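# Clear scrap pieces and realign jammed billets on feed ramp

## Task

The short steel bars (billets) on the feed ramp are jammed. Move the two scrap pieces, the square block and the hexagonal slice, into the scrap tray; each may be released as soon as some part of it is over or in the tray. At the end, every billet must lie square across the ramp, next to the others in a single tight row pressed up to the stop. The arrangement must hold without the robot supporting it, and anything the robot is touching at the end must not settle downward by more than roughly a fingernail's width once released.

## Robot and tools

Robot: two Doosan M1013 six-joint arms, left_arm and right_arm, each with a Robotiq 2F-140 two-finger gripper and a wrist camera. Base positions in the scene frame: left_arm at (-0.028, +0.639, 0) m, right_arm at (-0.029, -0.608, 0) m, each turned slightly about z. The names left and right are just labels, not sides of any image.

Scene frame: origin on the table surface midway between the bases, +x out across the table, +z up, left_arm on the +y side. All reported gripper positions (metres), quaternions (wxyz) and velocities use this frame. The reported point sits between the pads when closed; closed fingertips extend about 33 mm past it, open ones about 9 mm. Closing pushes the tips roughly 24 mm farther from the arm, so keep that clearance above surfaces. Reported hand positions grow less accurate at long reach.

Row layout (used by execute_actions and move): one flat list of 18 numbers, each in [-1, 1], always covering both arms. First left_arm's 9 numbers, then right_arm's 9. Each arm's 9 are six joint displacements in this exact order: waist, wrist pitch, forearm roll, wrist roll, shoulder, elbow; then gripper position, force_limit, speed. Joint values are scaled: 1.0 equals 1.398 rad for waist and shoulder, 2.097 rad for elbow, 2.622 rad for forearm roll, wrist pitch and wrist roll. They are offsets, not poses. Joint ranges (rad): elbow -2.792 to 2.792; every other joint -6.283 to 6.283.

Gripper numbers are absolute commands: position +1 fully open (140 mm), about -0.8 where pads touch, -1 closes until blocked. force_limit runs about 14 N at -1, 60 N at 0, 107 N at +1 (for parts up to 40 mm wide). speed runs about 30 mm/s at -1, 140 at 0, 250 at +1. Zero is a real command, so to leave a gripper unchanged resend its previous three numbers. To squeeze harder while status is 2, raise force_limit and nudge position (-1 to -0.98 or back).

execute_actions(actions): a list of actions; each action is a list of up to 15 rows, each row one 1/30 s step, and each action lasts 15 steps (0.5 s), repeating its final row if short. Displacements are measured from the joint angles at the start of that action (for the first action, the last reported angles). An action asking any joint more than 0.010 rad beyond its range is rejected for both arms; a malformed action, or a failing first action, rejects the whole call. An empty list just returns the current state and images.

move(target, speed, blocking): target is one 18-number row; its displacements count from the Joint positions in the most recent result that showed them. All joints travel proportionally, so grippers follow curves; duration 0.5 to 10 s. speed is the top rate in rad/s of the joint with the longest path, 0.01 to 2, default 0.5. blocking=false returns after 0.5 s while motion continues; then use wait(0) or stop before sending more motion. The result adds a move: line giving the ending (done, off_target, moving, held, fault), limits=held or none, and each arm's joint farthest from target. The arms are stiff: aiming even slightly past a firm contact can trigger a fault, and faster motion hits harder. Moves do not avoid obstacles or the other arm.

wait(seconds, 0 to 10): lets time run while arms hold their last command. stop(): brakes a running move (needs room). zoom_image(camera, region): region [x0, y0, x1, y1] in pixels, at most 504 by 504, of one of cam_head_left, cam_head_right, cam_high, cam_low (896x504) or cam_left_wrist, cam_right_wrist (504x504). read_manual(section): licence texts only. finished_scene(scene): ends the current scene by its number; irreversible, so only call once the layout is stable.

Motion limits: joint target rates cap at 2.09 rad/s (waist, shoulder), 3.14 (elbow), 3.93 (wrist joints), with 0.3 s ramp-up. Each step the target may lead the measured angle by at most 0.456 rad (waist, shoulder), 0.683 (elbow), 0.854 (wrist joints), and targets that would put the gripper over 70 mm from its measured spot are pulled back. Big displacements therefore span several actions; finish unfinished ones with a later command.

Result lines: each arm's state; Joint positions, Joint velocities, Joint targets and Joint torques, one block per arm in the joint order above; gripper object_status (0 moving, 1 blocked while opening, 2 blocked while closing = a grip, 3 reached target or pads met) and position_measured in counts (3 open, 230 closed, non-linear). "joint command not followed" means a clearance check altered targets; "joint sent to its limit" means a joint was clipped at its end. Camera calibration is supplied; fixed cameras may be off by up to about 2.3 degrees and 9 mm.

Hazards: a contact torque at a joint's load limit (306 N m waist and shoulder, 144 elbow, 40.5 wrist joints, held weight included) or an external force of 144 N stops that arm for 10 s and skips the rest of the call. Long holding heats motors; a MOTOR HOT line precedes a braking fault. Avoid drops, slams, hard pushes, arms touching each other, and knocking anything off the table. Brief tugs on held parts or nudges to loose objects may occur. Release and back away so nothing relies on the robot at the end.

Each tool is called by a JSON object that holds its "api" and its "payload", one argument or row to a line.

## Session

I'll start by looking at the scene's current state.

{"api": "execute_actions", "payload": {
  "actions": []
}}

Scene clock: 0.00 s.
left_arm: end_effector_position=(+0.8837, +0.8227, +0.3072) position_measured=3 object_status=3 end_effector_quat_wxyz=(+0.172, -0.566, +0.802, -0.087) end_effector_velocity=(-0.001, +0.002, -0.001) end_effector_angular_velocity=(-0.000, +0.002, +0.002) | right_arm: end_effector_position=(+0.4680, +0.0669, +0.2863) position_measured=3 object_status=3 end_effector_quat_wxyz=(+0.070, +0.879, -0.406, +0.239) end_effector_velocity=(-0.000, -0.000, -0.000) end_effector_angular_velocity=(-0.000, +0.000, -0.001)
Joint names: [waist, wrist pitch, forearm roll, wrist roll, shoulder, elbow]
Joint positions: left_arm=[ 0.371  0.998 -0.008  3.651  0.422  1.334] | right_arm=[ 1.01   1.509 -0.49   3.581  0.536  1.229]
Joint velocities: left_arm=[ 0.002  0.001  0.     0.    -0.     0.001] | right_arm=[-0.     0.001  0.     0.001 -0.     0.   ]
Joint torques (N m, as the joint torque sensors report them, + toward a larger angle): no reading
Joint targets: left_arm=[0.371 0.998 -0.008 3.651 0.422 1.334] | right_arm=[1.010 1.509 -0.490 3.581 0.536 1.229]

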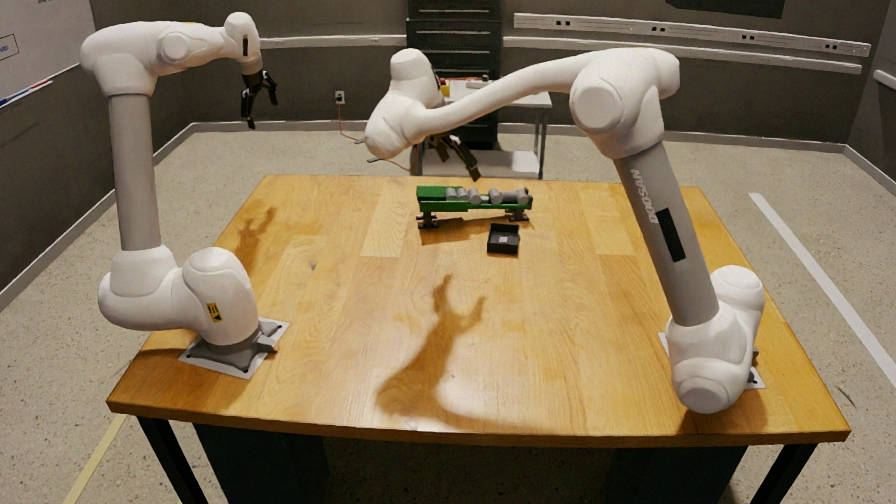

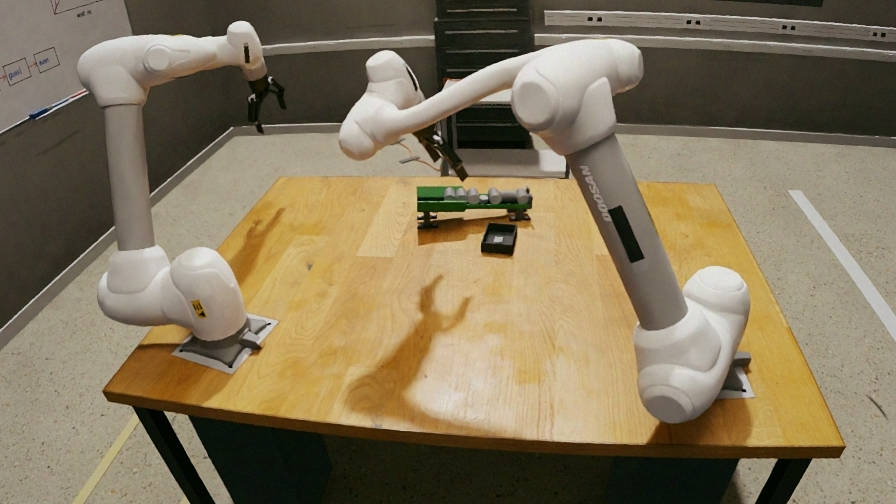

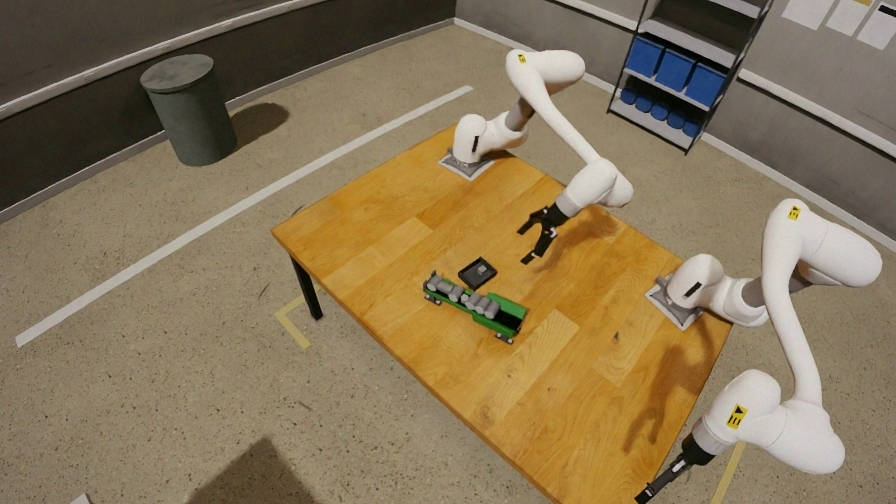

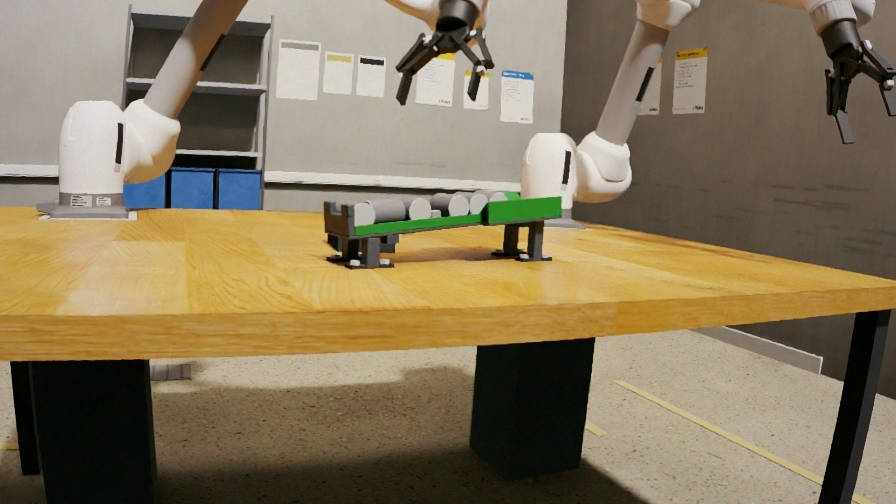

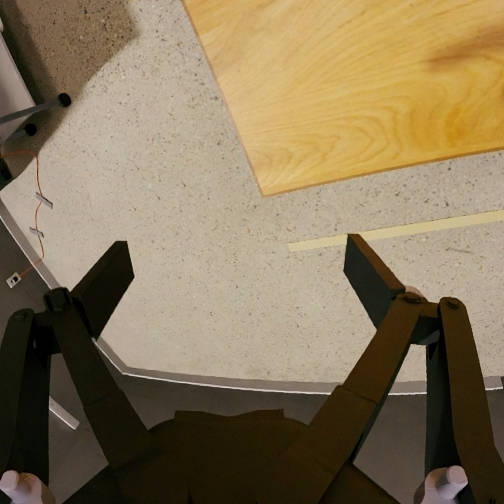

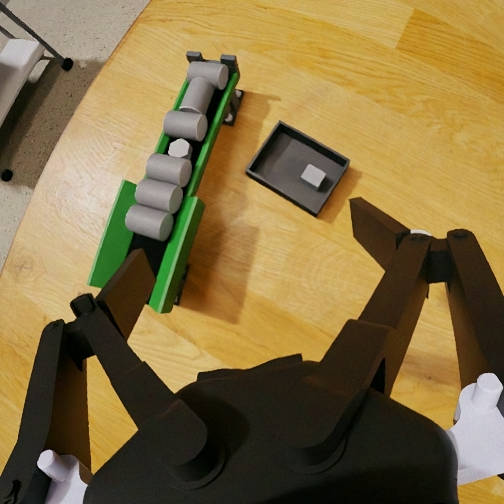

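{"api": "zoom_image", "payload": {
  "camera": "cam_right_wrist",
  "region": [80, 40, 360, 320]
}}

{"api": "zoom_image", "payload": {
  "camera": "cam_low",
  "region": [310, 170, 580, 290]
}}

{"api": "zoom_image", "payload": {
  "camera": "cam_high",
  "region": [410, 245, 540, 355]
}}

{"api": "zoom_image", "payload": {
  "camera": "cam_head_left",
  "region": [405, 170, 545, 265]
}}

Region (80, 40, 360, 320) of cam_right_wrist's 504x504 image, scaled by 1.800, with more detail than that image has.

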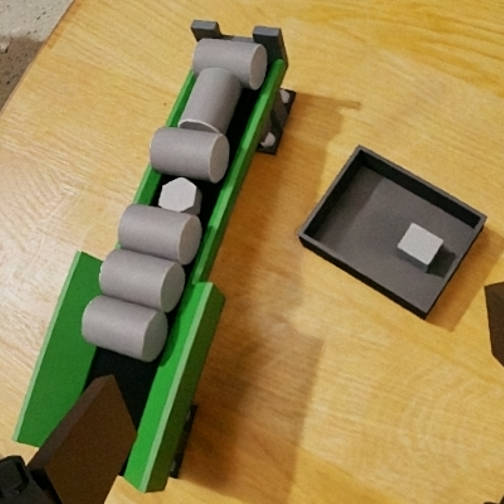

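Region (310, 170, 580, 290) of cam_low's 896x504 image, scaled by 1.867, with more detail than that image has.

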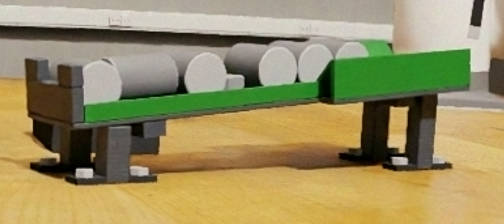

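Region (410, 245, 540, 355) of cam_high's 896x504 image, scaled by 3.877, with more detail than that image has; it fills the top 426 rows of this view, and the rest is white.

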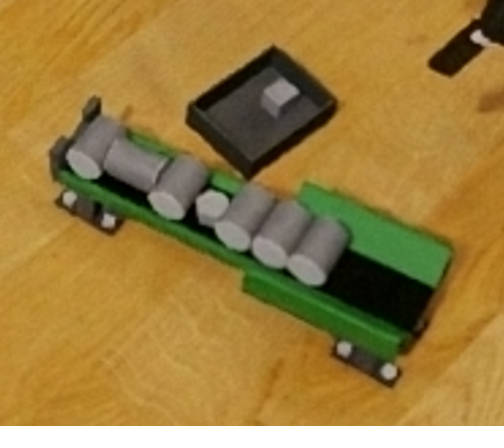

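Region (405, 170, 545, 265) of cam_head_left's 896x504 image, scaled by 3.600, with more detail than that image has; it fills the top 342 rows of this view, and the rest is white.

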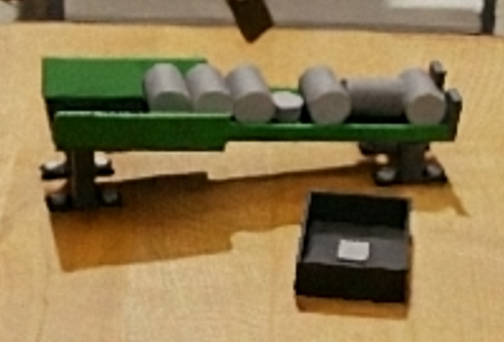

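{"api": "zoom_image", "payload": {
  "camera": "cam_right_wrist",
  "region": [140, 45, 260, 165]
}}

{"api": "zoom_image", "payload": {
  "camera": "cam_right_wrist",
  "region": [100, 120, 240, 260]
}}

{"api": "zoom_image", "payload": {
  "camera": "cam_low",
  "region": [315, 185, 455, 275]
}}

{"api": "zoom_image", "payload": {
  "camera": "cam_low",
  "region": [430, 180, 570, 270]
}}

Region (140, 45, 260, 165) of cam_right_wrist's 504x504 image, scaled by 4.200, with more detail than that image has.

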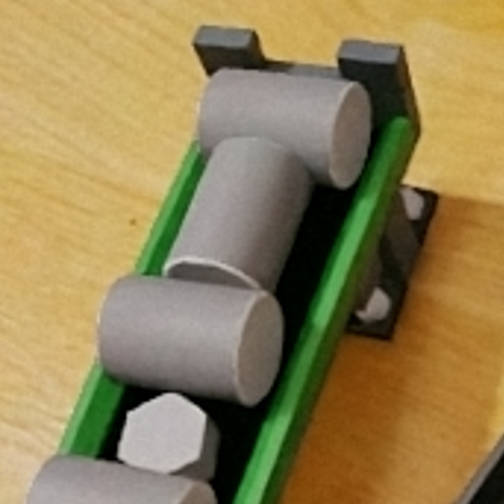

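Region (100, 120, 240, 260) of cam_right_wrist's 504x504 image, scaled by 3.600, with more detail than that image has.

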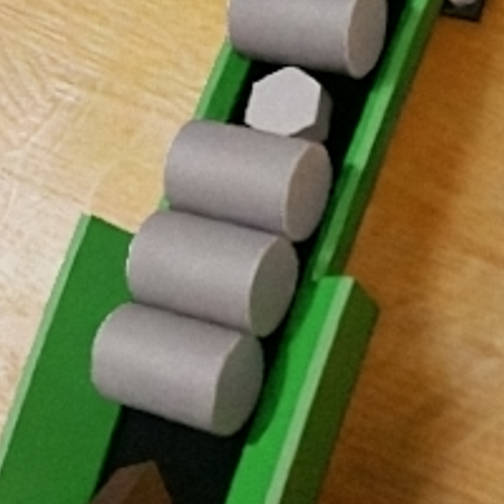

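Region (315, 185, 455, 275) of cam_low's 896x504 image, scaled by 3.600, with more detail than that image has; it fills the top 324 rows of this view, and the rest is white.

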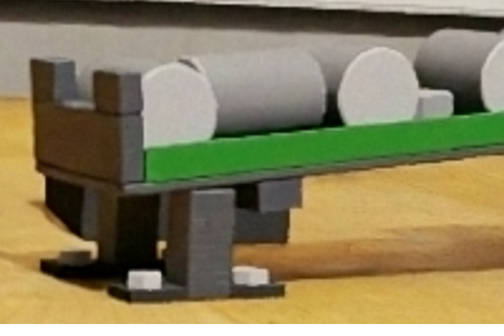

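Region (430, 180, 570, 270) of cam_low's 896x504 image, scaled by 3.600, with more detail than that image has; it fills the top 324 rows of this view, and the rest is white.

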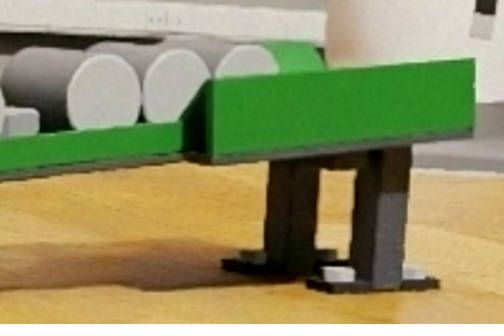

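{"api": "move", "payload": {
  "target": [0,0,0,0,0,0,1,0,0, -0.2922,-0.06366,0.18688,0.08931,0.07547,-0.03385,1,0,0],
  "speed": 0.6
}}

Scene clock: 121.27 s.
left_arm: end_effector_position=(+0.8837, +0.8227, +0.3072) position_measured=3 object_status=3 end_effector_quat_wxyz=(+0.172, -0.566, +0.802, -0.087) end_effector_velocity=(-0.001, +0.001, -0.001) end_effector_angular_velocity=(-0.001, +0.002, +0.002) | right_arm: end_effector_position=(+0.6654, -0.0098, +0.1900) position_measured=3 object_status=3 end_effector_quat_wxyz=(-0.000, +0.707, -0.707, -0.000) end_effector_velocity=(-0.000, -0.001, -0.001) end_effector_angular_velocity=(-0.001, +0.003, -0.003)
Joint names: [waist, wrist pitch, forearm roll, wrist roll, shoulder, elbow]
Joint positions: left_arm=[ 0.371  0.998 -0.008  3.651  0.422  1.334] | right_arm=[0.602 1.342 0.    3.815 0.642 1.158]
Joint velocities: left_arm=[ 0.002  0.001 -0.001 -0.     0.     0.   ] | right_arm=[-0.001  0.001  0.001  0.001  0.     0.002]
Joint torques (N m, as the joint torque sensors report them, + toward a larger angle): left_arm=[ -2.13  -1.51   4.58   1.04 -91.11 -41.87] | right_arm=[   4.06    0.01    4.56   -0.52 -107.69  -39.03]
Joint targets: left_arm=[0.371 0.998 -0.008 3.651 0.422 1.334] | right_arm=[0.601 1.342 0.000 3.815 0.642 1.158]
move: done; limits=none; left_arm: farthest joint: the waist, 0.000 radians from its target (0.000 radians at the start); right_arm: farthest joint: the waist, 0.000 radians from its target (0.409 radians at the start)
camera_calibration (this result's frames):
cam_left_wrist: T_world_to_cam=[[-0.875541, 0.371056, -0.309428, 0.557432], [0.136562, 0.804391, 0.578192, -0.956505], [0.463443, 0.463974, -0.754949, -0.37445], [0, 0, 0, 1]] pos_world=[0.792212, 0.736301, 0.442837]
cam_right_wrist: T_world_to_cam=[[-0.975467, 0.218438, 0.0273527, 0.641491], [0.211405, 0.894825, 0.393187, -0.207866], [0.0614111, 0.389323, -0.919052, 0.325228], [0, 0, 0, 1]] pos_world=[0.649725, -0.0807407, 0.363085]

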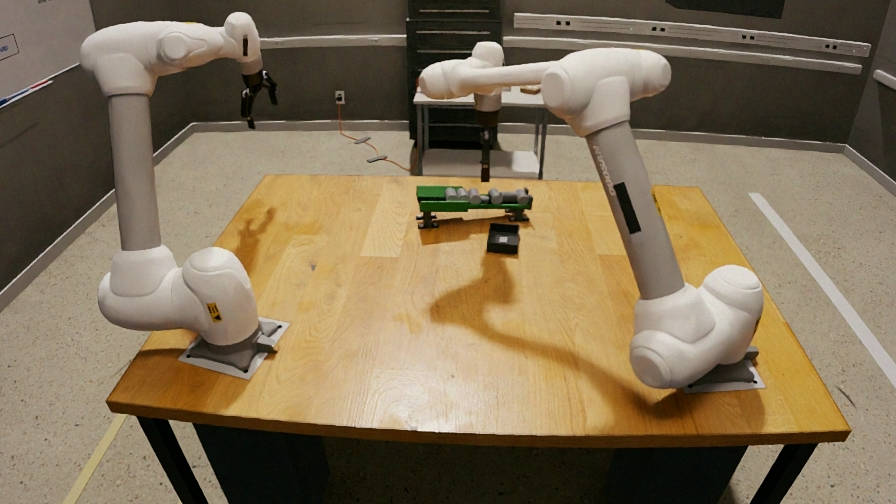

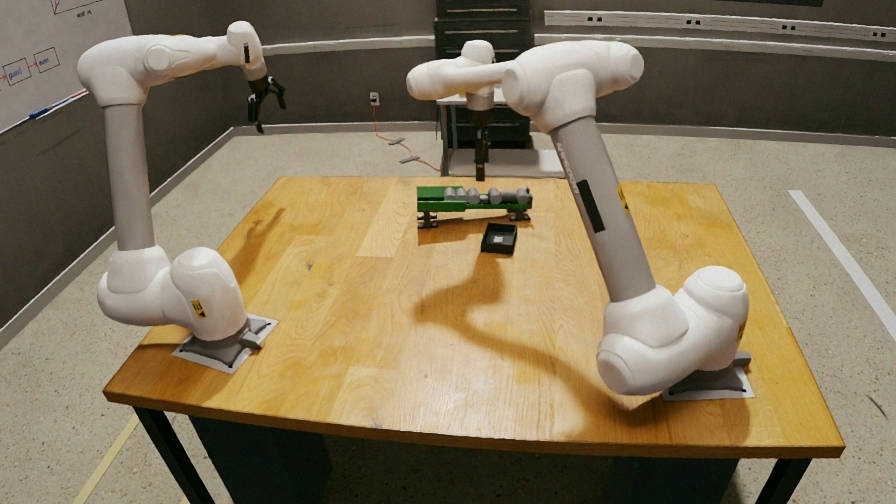

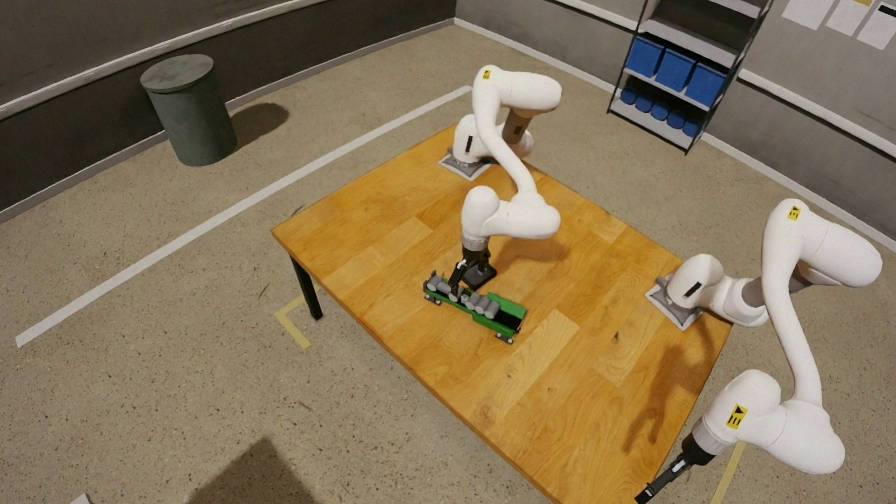

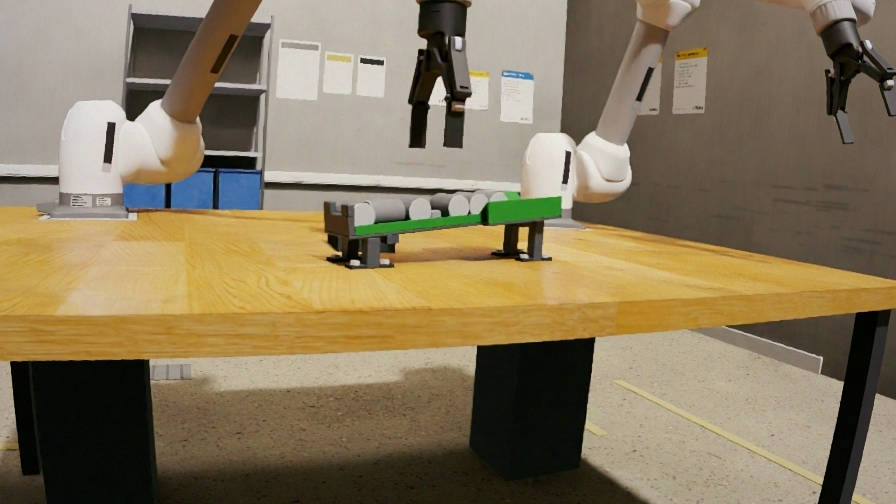

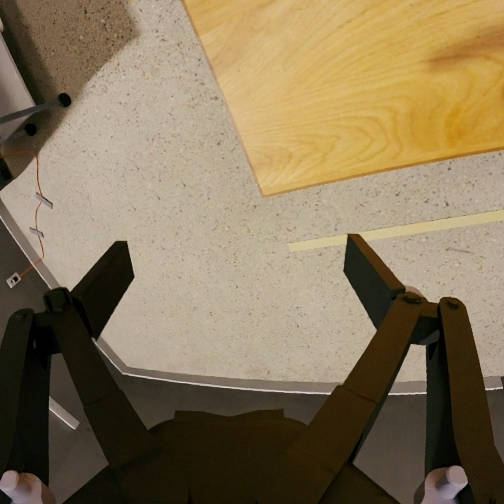

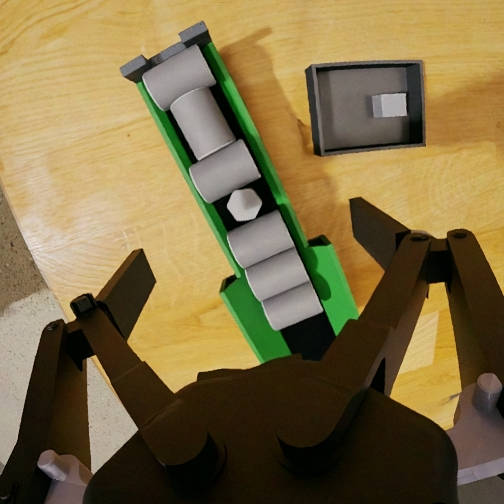

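{"api": "zoom_image", "payload": {
  "camera": "cam_right_wrist",
  "region": [110, 15, 290, 195]
}}

{"api": "zoom_image", "payload": {
  "camera": "cam_right_wrist",
  "region": [180, 130, 320, 270]
}}

{"api": "zoom_image", "payload": {
  "camera": "cam_right_wrist",
  "region": [200, 200, 380, 380]
}}

Region (110, 15, 290, 195) of cam_right_wrist's 504x504 image, scaled by 2.800, with more detail than that image has.

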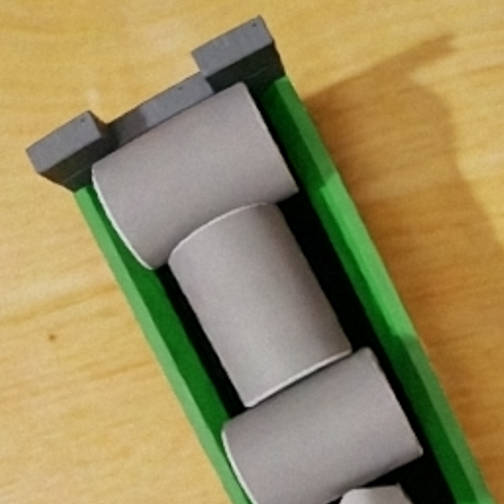

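Region (180, 130, 320, 270) of cam_right_wrist's 504x504 image, scaled by 3.600, with more detail than that image has.

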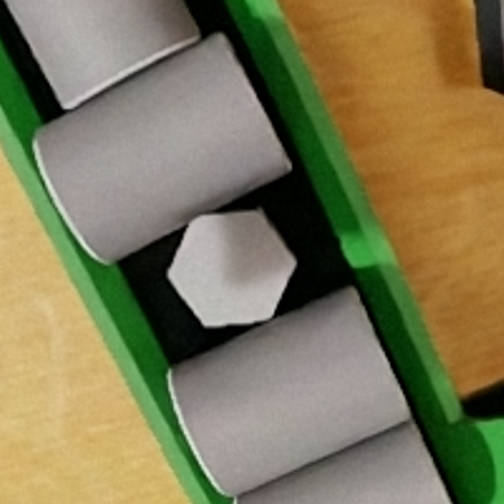

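Region (200, 200, 380, 380) of cam_right_wrist's 504x504 image, scaled by 2.800, with more detail than that image has.

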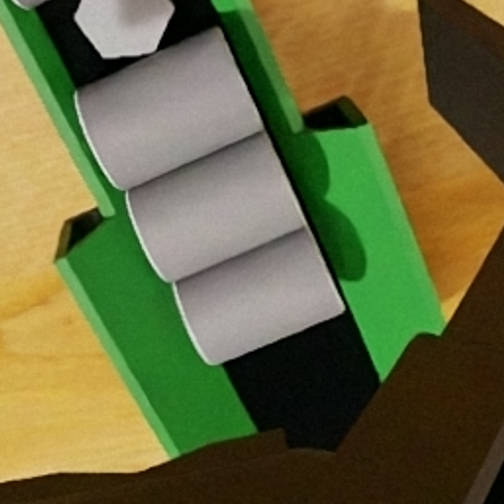

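{"api": "zoom_image", "payload": {
  "camera": "cam_right_wrist",
  "region": [330, 180, 410, 260]
}}

{"api": "zoom_image", "payload": {
  "camera": "cam_right_wrist",
  "region": [100, 230, 180, 310]
}}

{"api": "zoom_image", "payload": {
  "camera": "cam_low",
  "region": [370, 100, 510, 240]
}}

Region (330, 180, 410, 260) of cam_right_wrist's 504x504 image, scaled by 6.300, with more detail than that image has.

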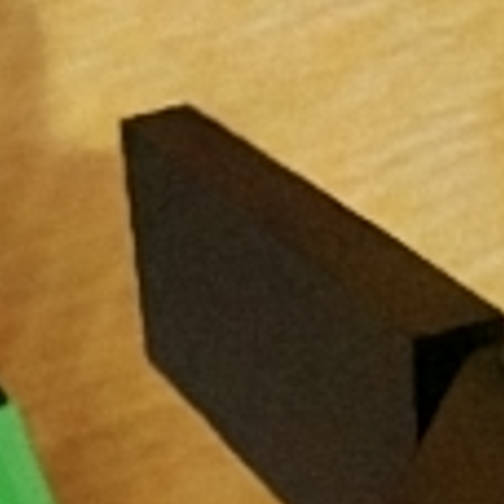

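Region (100, 230, 180, 310) of cam_right_wrist's 504x504 image, scaled by 6.300, with more detail than that image has.

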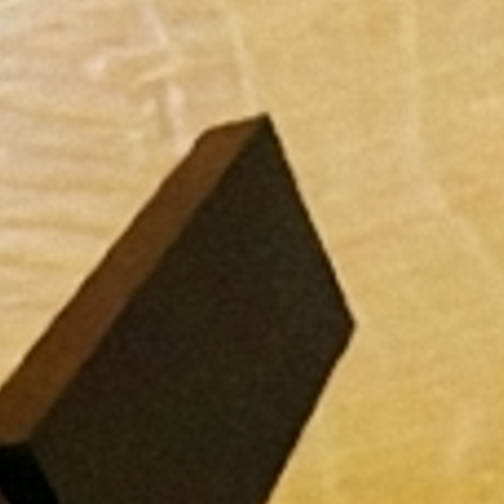

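Region (370, 100, 510, 240) of cam_low's 896x504 image, scaled by 3.600, with more detail than that image has.

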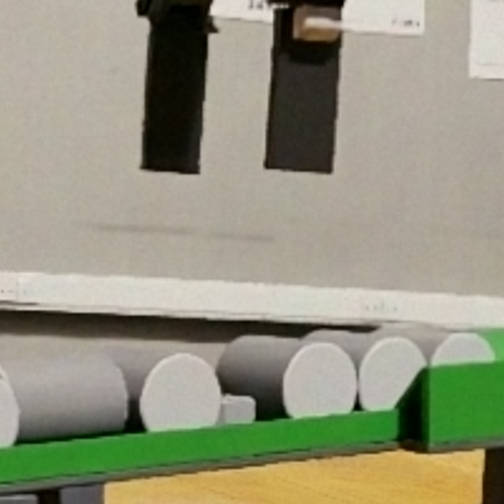

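{"api": "move", "payload": {
  "target": [0,0,0,0,0,0,1,0,0, -0.0011,-0.02286,0,-0.08259,0.01445,0.01895,-0.31,0,0.5],
  "speed": 0.4
}}

Scene clock: 242.20 s.
left_arm: end_effector_position=(+0.8837, +0.8227, +0.3072) position_measured=3 object_status=3 end_effector_quat_wxyz=(+0.172, -0.566, +0.802, -0.087) end_effector_velocity=(+0.001, -0.001, +0.001) end_effector_angular_velocity=(+0.002, -0.002, -0.002) | right_arm: end_effector_position=(+0.6674, -0.0100, +0.1501) position_measured=168 object_status=3 end_effector_quat_wxyz=(-0.000, +0.779, -0.628, -0.000) end_effector_velocity=(-0.000, -0.000, -0.000) end_effector_angular_velocity=(-0.001, -0.001, +0.001)
Joint names: [waist, wrist pitch, forearm roll, wrist roll, shoulder, elbow]
Joint positions: left_arm=[ 0.371  0.998 -0.008  3.651  0.422  1.334] | right_arm=[0.6   1.282 0.    3.599 0.662 1.197]
Joint velocities: left_arm=[-0.001 -0.002  0.002 -0.     0.    -0.   ] | right_arm=[ 0.    -0.    -0.001 -0.    -0.     0.001]
Joint torques (N m, as the joint torque sensors report them, + toward a larger angle): left_arm=[ -1.97  -1.45   4.43   0.84 -91.46 -42.54] | right_arm=[   2.25    0.05    4.46   -0.47 -107.94  -38.35]
Joint targets: left_arm=[0.371 0.998 -0.008 3.651 0.422 1.334] | right_arm=[0.600 1.282 0.000 3.599 0.662 1.197]
move: done; limits=none; left_arm: farthest joint: the waist, 0.000 radians from its target (0.000 radians at the start); right_arm: farthest joint: the waist, 0.000 radians from its target (0.001 radians at the start)
camera_calibration (this result's frames):
cam_left_wrist: T_world_to_cam=[[-0.875541, 0.371056, -0.309428, 0.557432], [0.136562, 0.804391, 0.578192, -0.956505], [0.463443, 0.463974, -0.754949, -0.374451], [0, 0, 0, 1]] pos_world=[0.792212, 0.736301, 0.442837]
cam_right_wrist: T_world_to_cam=[[-0.999615, 0.00535875, 0.0272328, 0.658584], [0.0156403, 0.919321, 0.393198, -0.0615048], [-0.0229286, 0.393472, -0.91905, 0.344789], [0, 0, 0, 1]] pos_world=[0.667198, -0.0826514, 0.323127]

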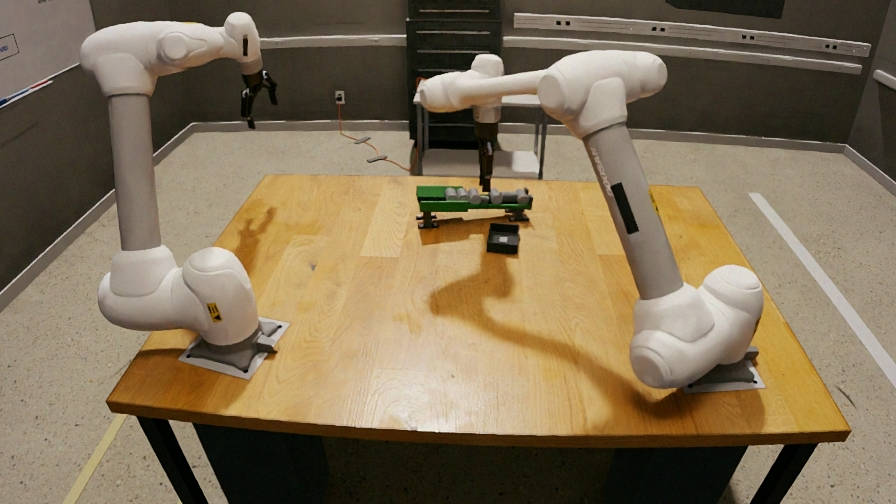

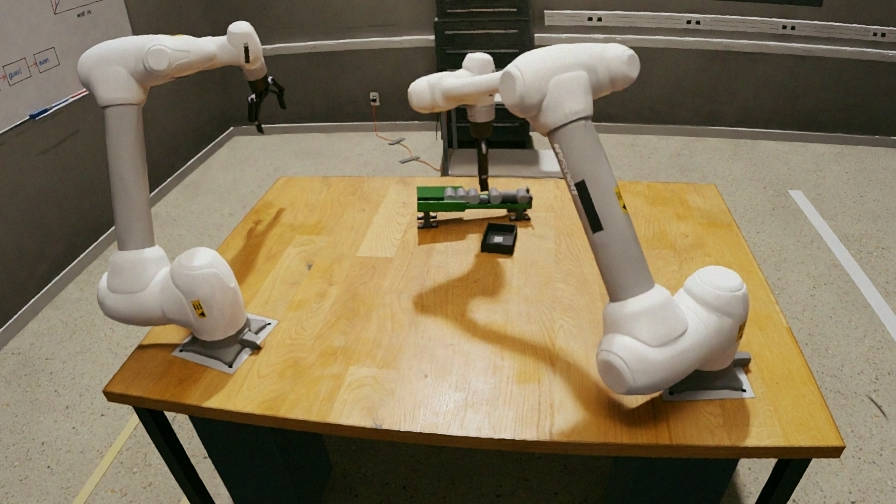

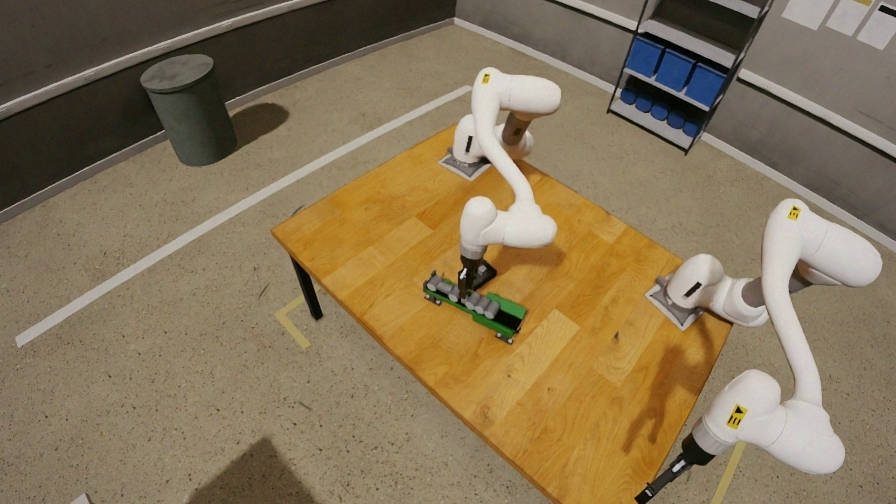

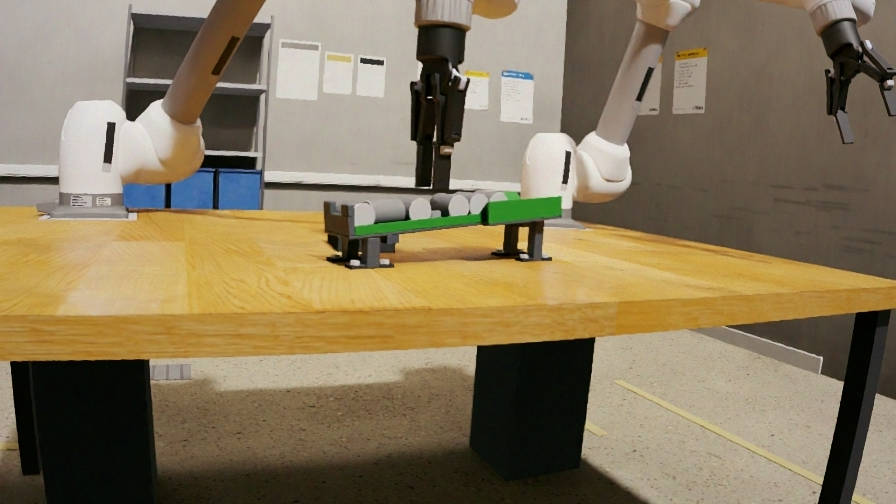

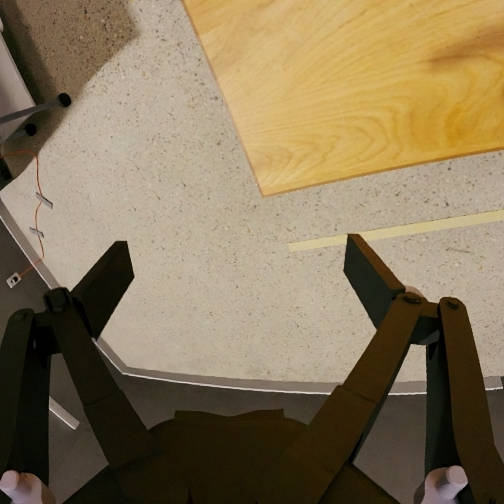

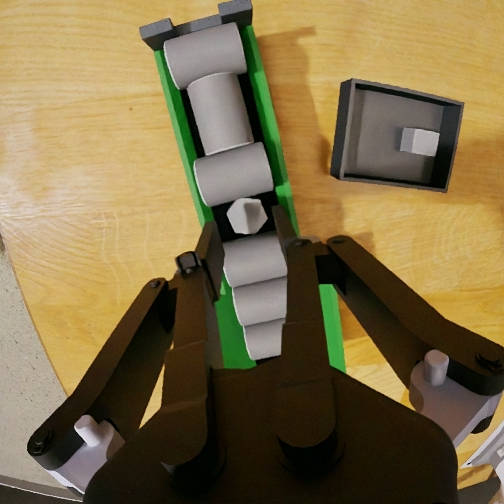

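{"api": "zoom_image", "payload": {
  "camera": "cam_right_wrist",
  "region": [185, 160, 315, 290]
}}

{"api": "zoom_image", "payload": {
  "camera": "cam_low",
  "region": [390, 150, 490, 240]
}}

{"api": "zoom_image", "payload": {
  "camera": "cam_head_right",
  "region": [440, 150, 540, 230]
}}

Region (185, 160, 315, 290) of cam_right_wrist's 504x504 image, scaled by 3.877, with more detail than that image has.

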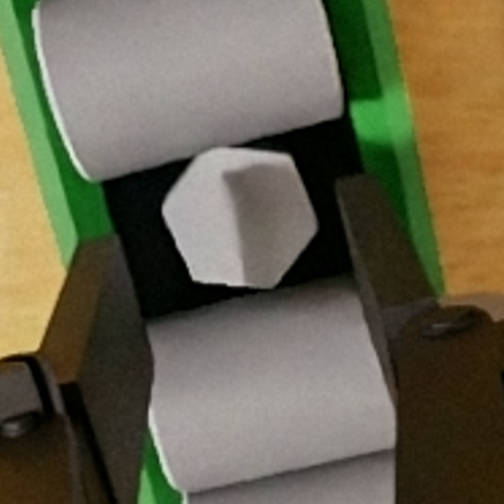

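Region (390, 150, 490, 240) of cam_low's 896x504 image, scaled by 5.040, with more detail than that image has; it fills the top 454 rows of this view, and the rest is white.

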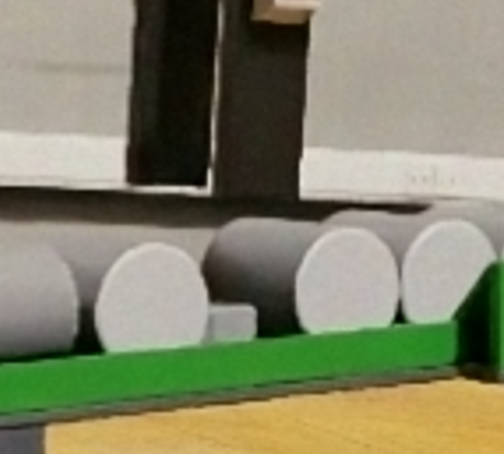

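Region (440, 150, 540, 230) of cam_head_right's 896x504 image, scaled by 5.040, with more detail than that image has; it fills the top 403 rows of this view, and the rest is white.

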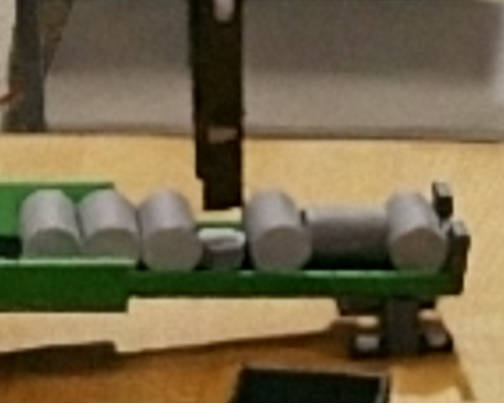

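{"api": "move", "payload": {
  "target": [0,0,0,0,0,0,1,0,0, 0,-0.0250,0,0,0.01709,0.01987,-0.31,0,0.5],
  "speed": 0.07
}}

Scene clock: 306.63 s.
left_arm: end_effector_position=(+0.8837, +0.8227, +0.3072) position_measured=3 object_status=3 end_effector_quat_wxyz=(+0.172, -0.566, +0.802, -0.087) end_effector_velocity=(-0.000, +0.003, +0.001) end_effector_angular_velocity=(+0.001, -0.001, +0.003) | right_arm: end_effector_position=(+0.6674, -0.0100, +0.1061) position_measured=168 object_status=3 end_effector_quat_wxyz=(-0.000, +0.779, -0.628, -0.000) end_effector_velocity=(-0.000, -0.000, +0.000) end_effector_angular_velocity=(-0.000, -0.000, -0.000)
Joint names: [waist, wrist pitch, forearm roll, wrist roll, shoulder, elbow]
Joint positions: left_arm=[ 0.371  0.998 -0.008  3.651  0.422  1.334] | right_arm=[0.6   1.216 0.    3.599 0.686 1.239]
Joint velocities: left_arm=[ 0.003 -0.001  0.001 -0.    -0.    -0.001] | right_arm=[ 0.     0.    -0.     0.    -0.001  0.001]
Joint torques (N m, as the joint torque sensors report them, + toward a larger angle): left_arm=[ -3.09  -1.61   4.42   0.89 -92.74 -42.41] | right_arm=[   2.45    0.04    4.25   -0.4  -109.8   -37.55]
Joint targets: left_arm=[0.371 0.998 -0.008 3.651 0.422 1.334] | right_arm=[0.600 1.216 0.000 3.599 0.686 1.239]
move: done; limits=none; left_arm: farthest joint: the waist, 0.000 radians from its target (0.000 radians at the start); right_arm: farthest joint: the waist, 0.000 radians from its target (0.000 radians at the start)
camera_calibration (this result's frames):
cam_left_wrist: T_world_to_cam=[[-0.875541, 0.371056, -0.309429, 0.557432], [0.136562, 0.804391, 0.578192, -0.956505], [0.463443, 0.463974, -0.754949, -0.374451], [0, 0, 0, 1]] pos_world=[0.792213, 0.736301, 0.442838]
cam_right_wrist: T_world_to_cam=[[-0.999615, 0.00536441, 0.0272044, 0.659802], [0.0156337, 0.919332, 0.393172, -0.044196], [-0.0229008, 0.393446, -0.919062, 0.304349], [0, 0, 0, 1]] pos_world=[0.667209, -0.0826536, 0.279143]

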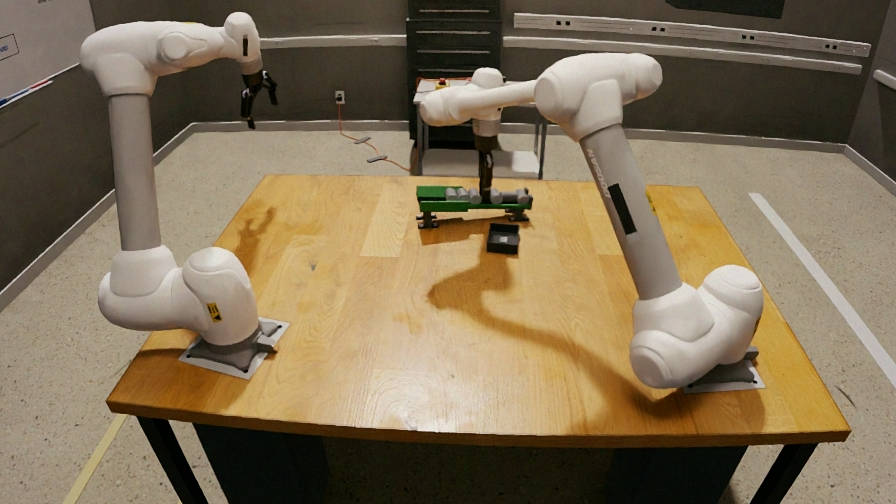

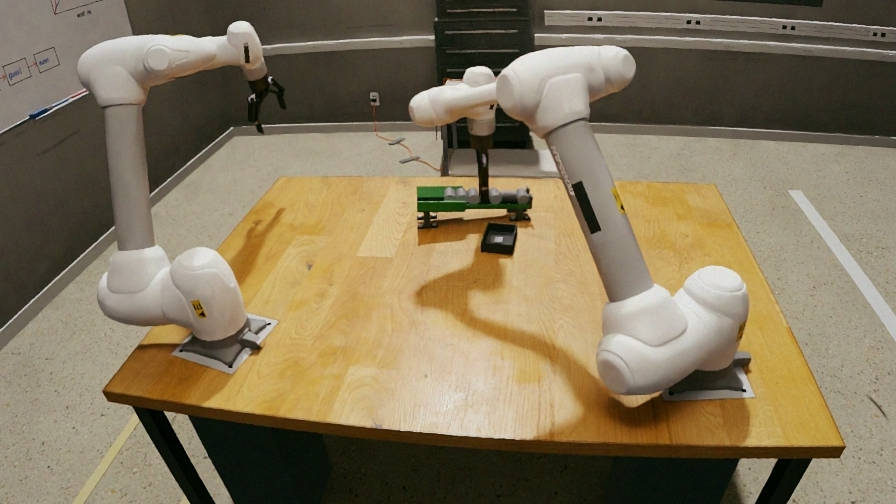

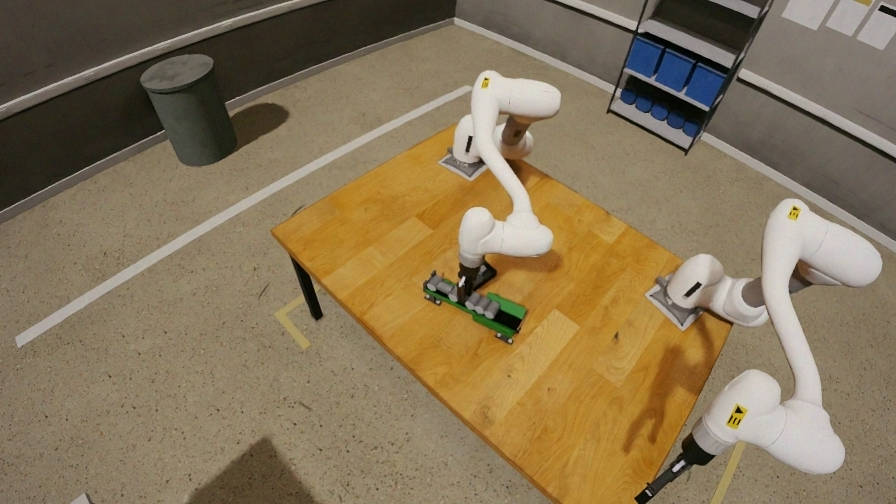

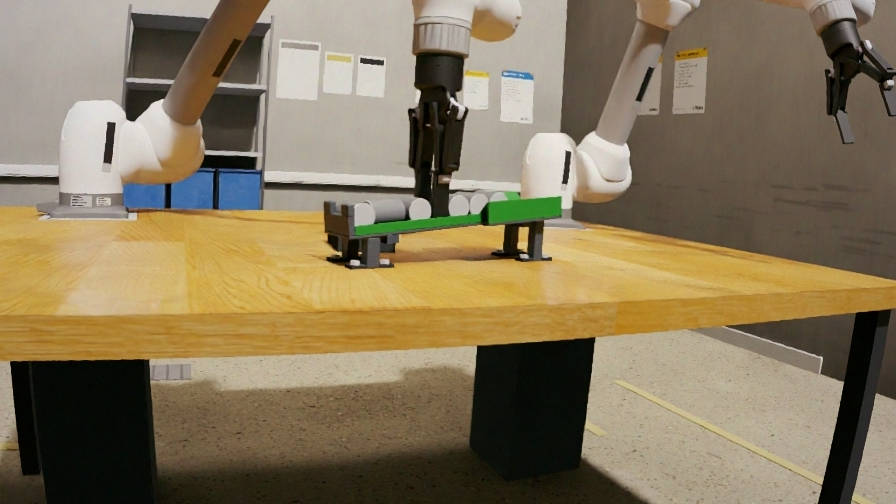

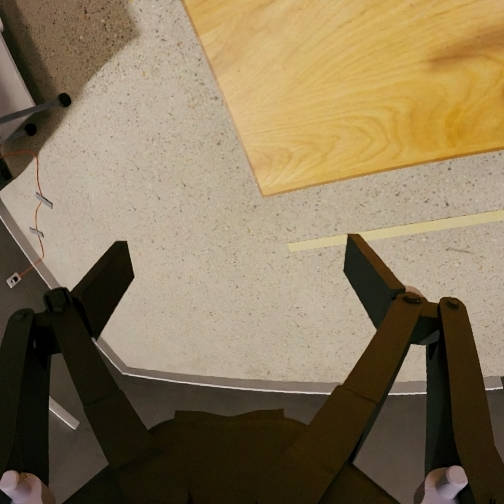

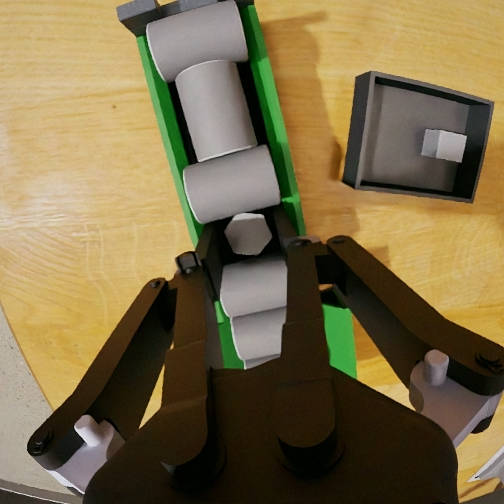

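{"api": "zoom_image", "payload": {
  "camera": "cam_right_wrist",
  "region": [185, 170, 315, 300]
}}

{"api": "zoom_image", "payload": {
  "camera": "cam_right_wrist",
  "region": [120, 0, 320, 200]
}}

{"api": "zoom_image", "payload": {
  "camera": "cam_right_wrist",
  "region": [330, 50, 504, 224]
}}

Region (185, 170, 315, 300) of cam_right_wrist's 504x504 image, scaled by 3.877, with more detail than that image has.

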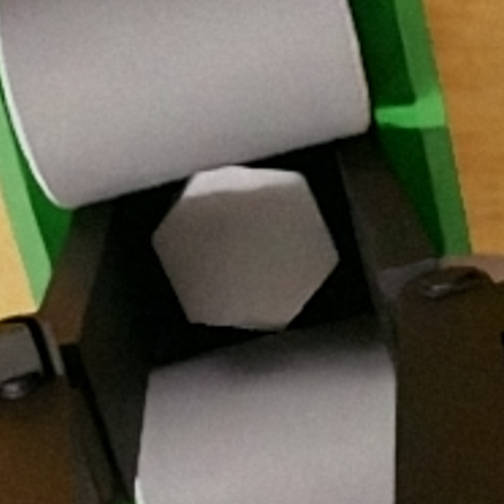

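Region (120, 0, 320, 200) of cam_right_wrist's 504x504 image, scaled by 2.520, with more detail than that image has.

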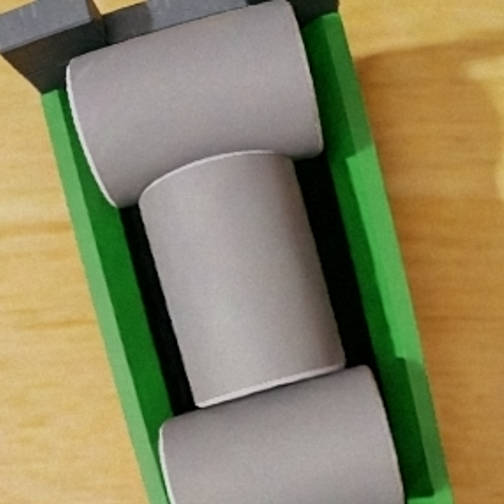

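Region (330, 50, 504, 224) of cam_right_wrist's 504x504 image, scaled by 2.897, with more detail than that image has.

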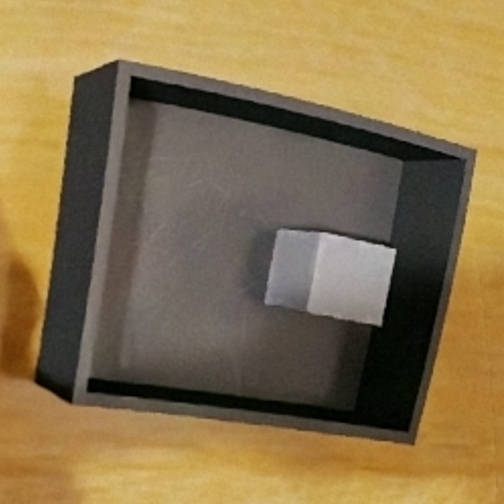

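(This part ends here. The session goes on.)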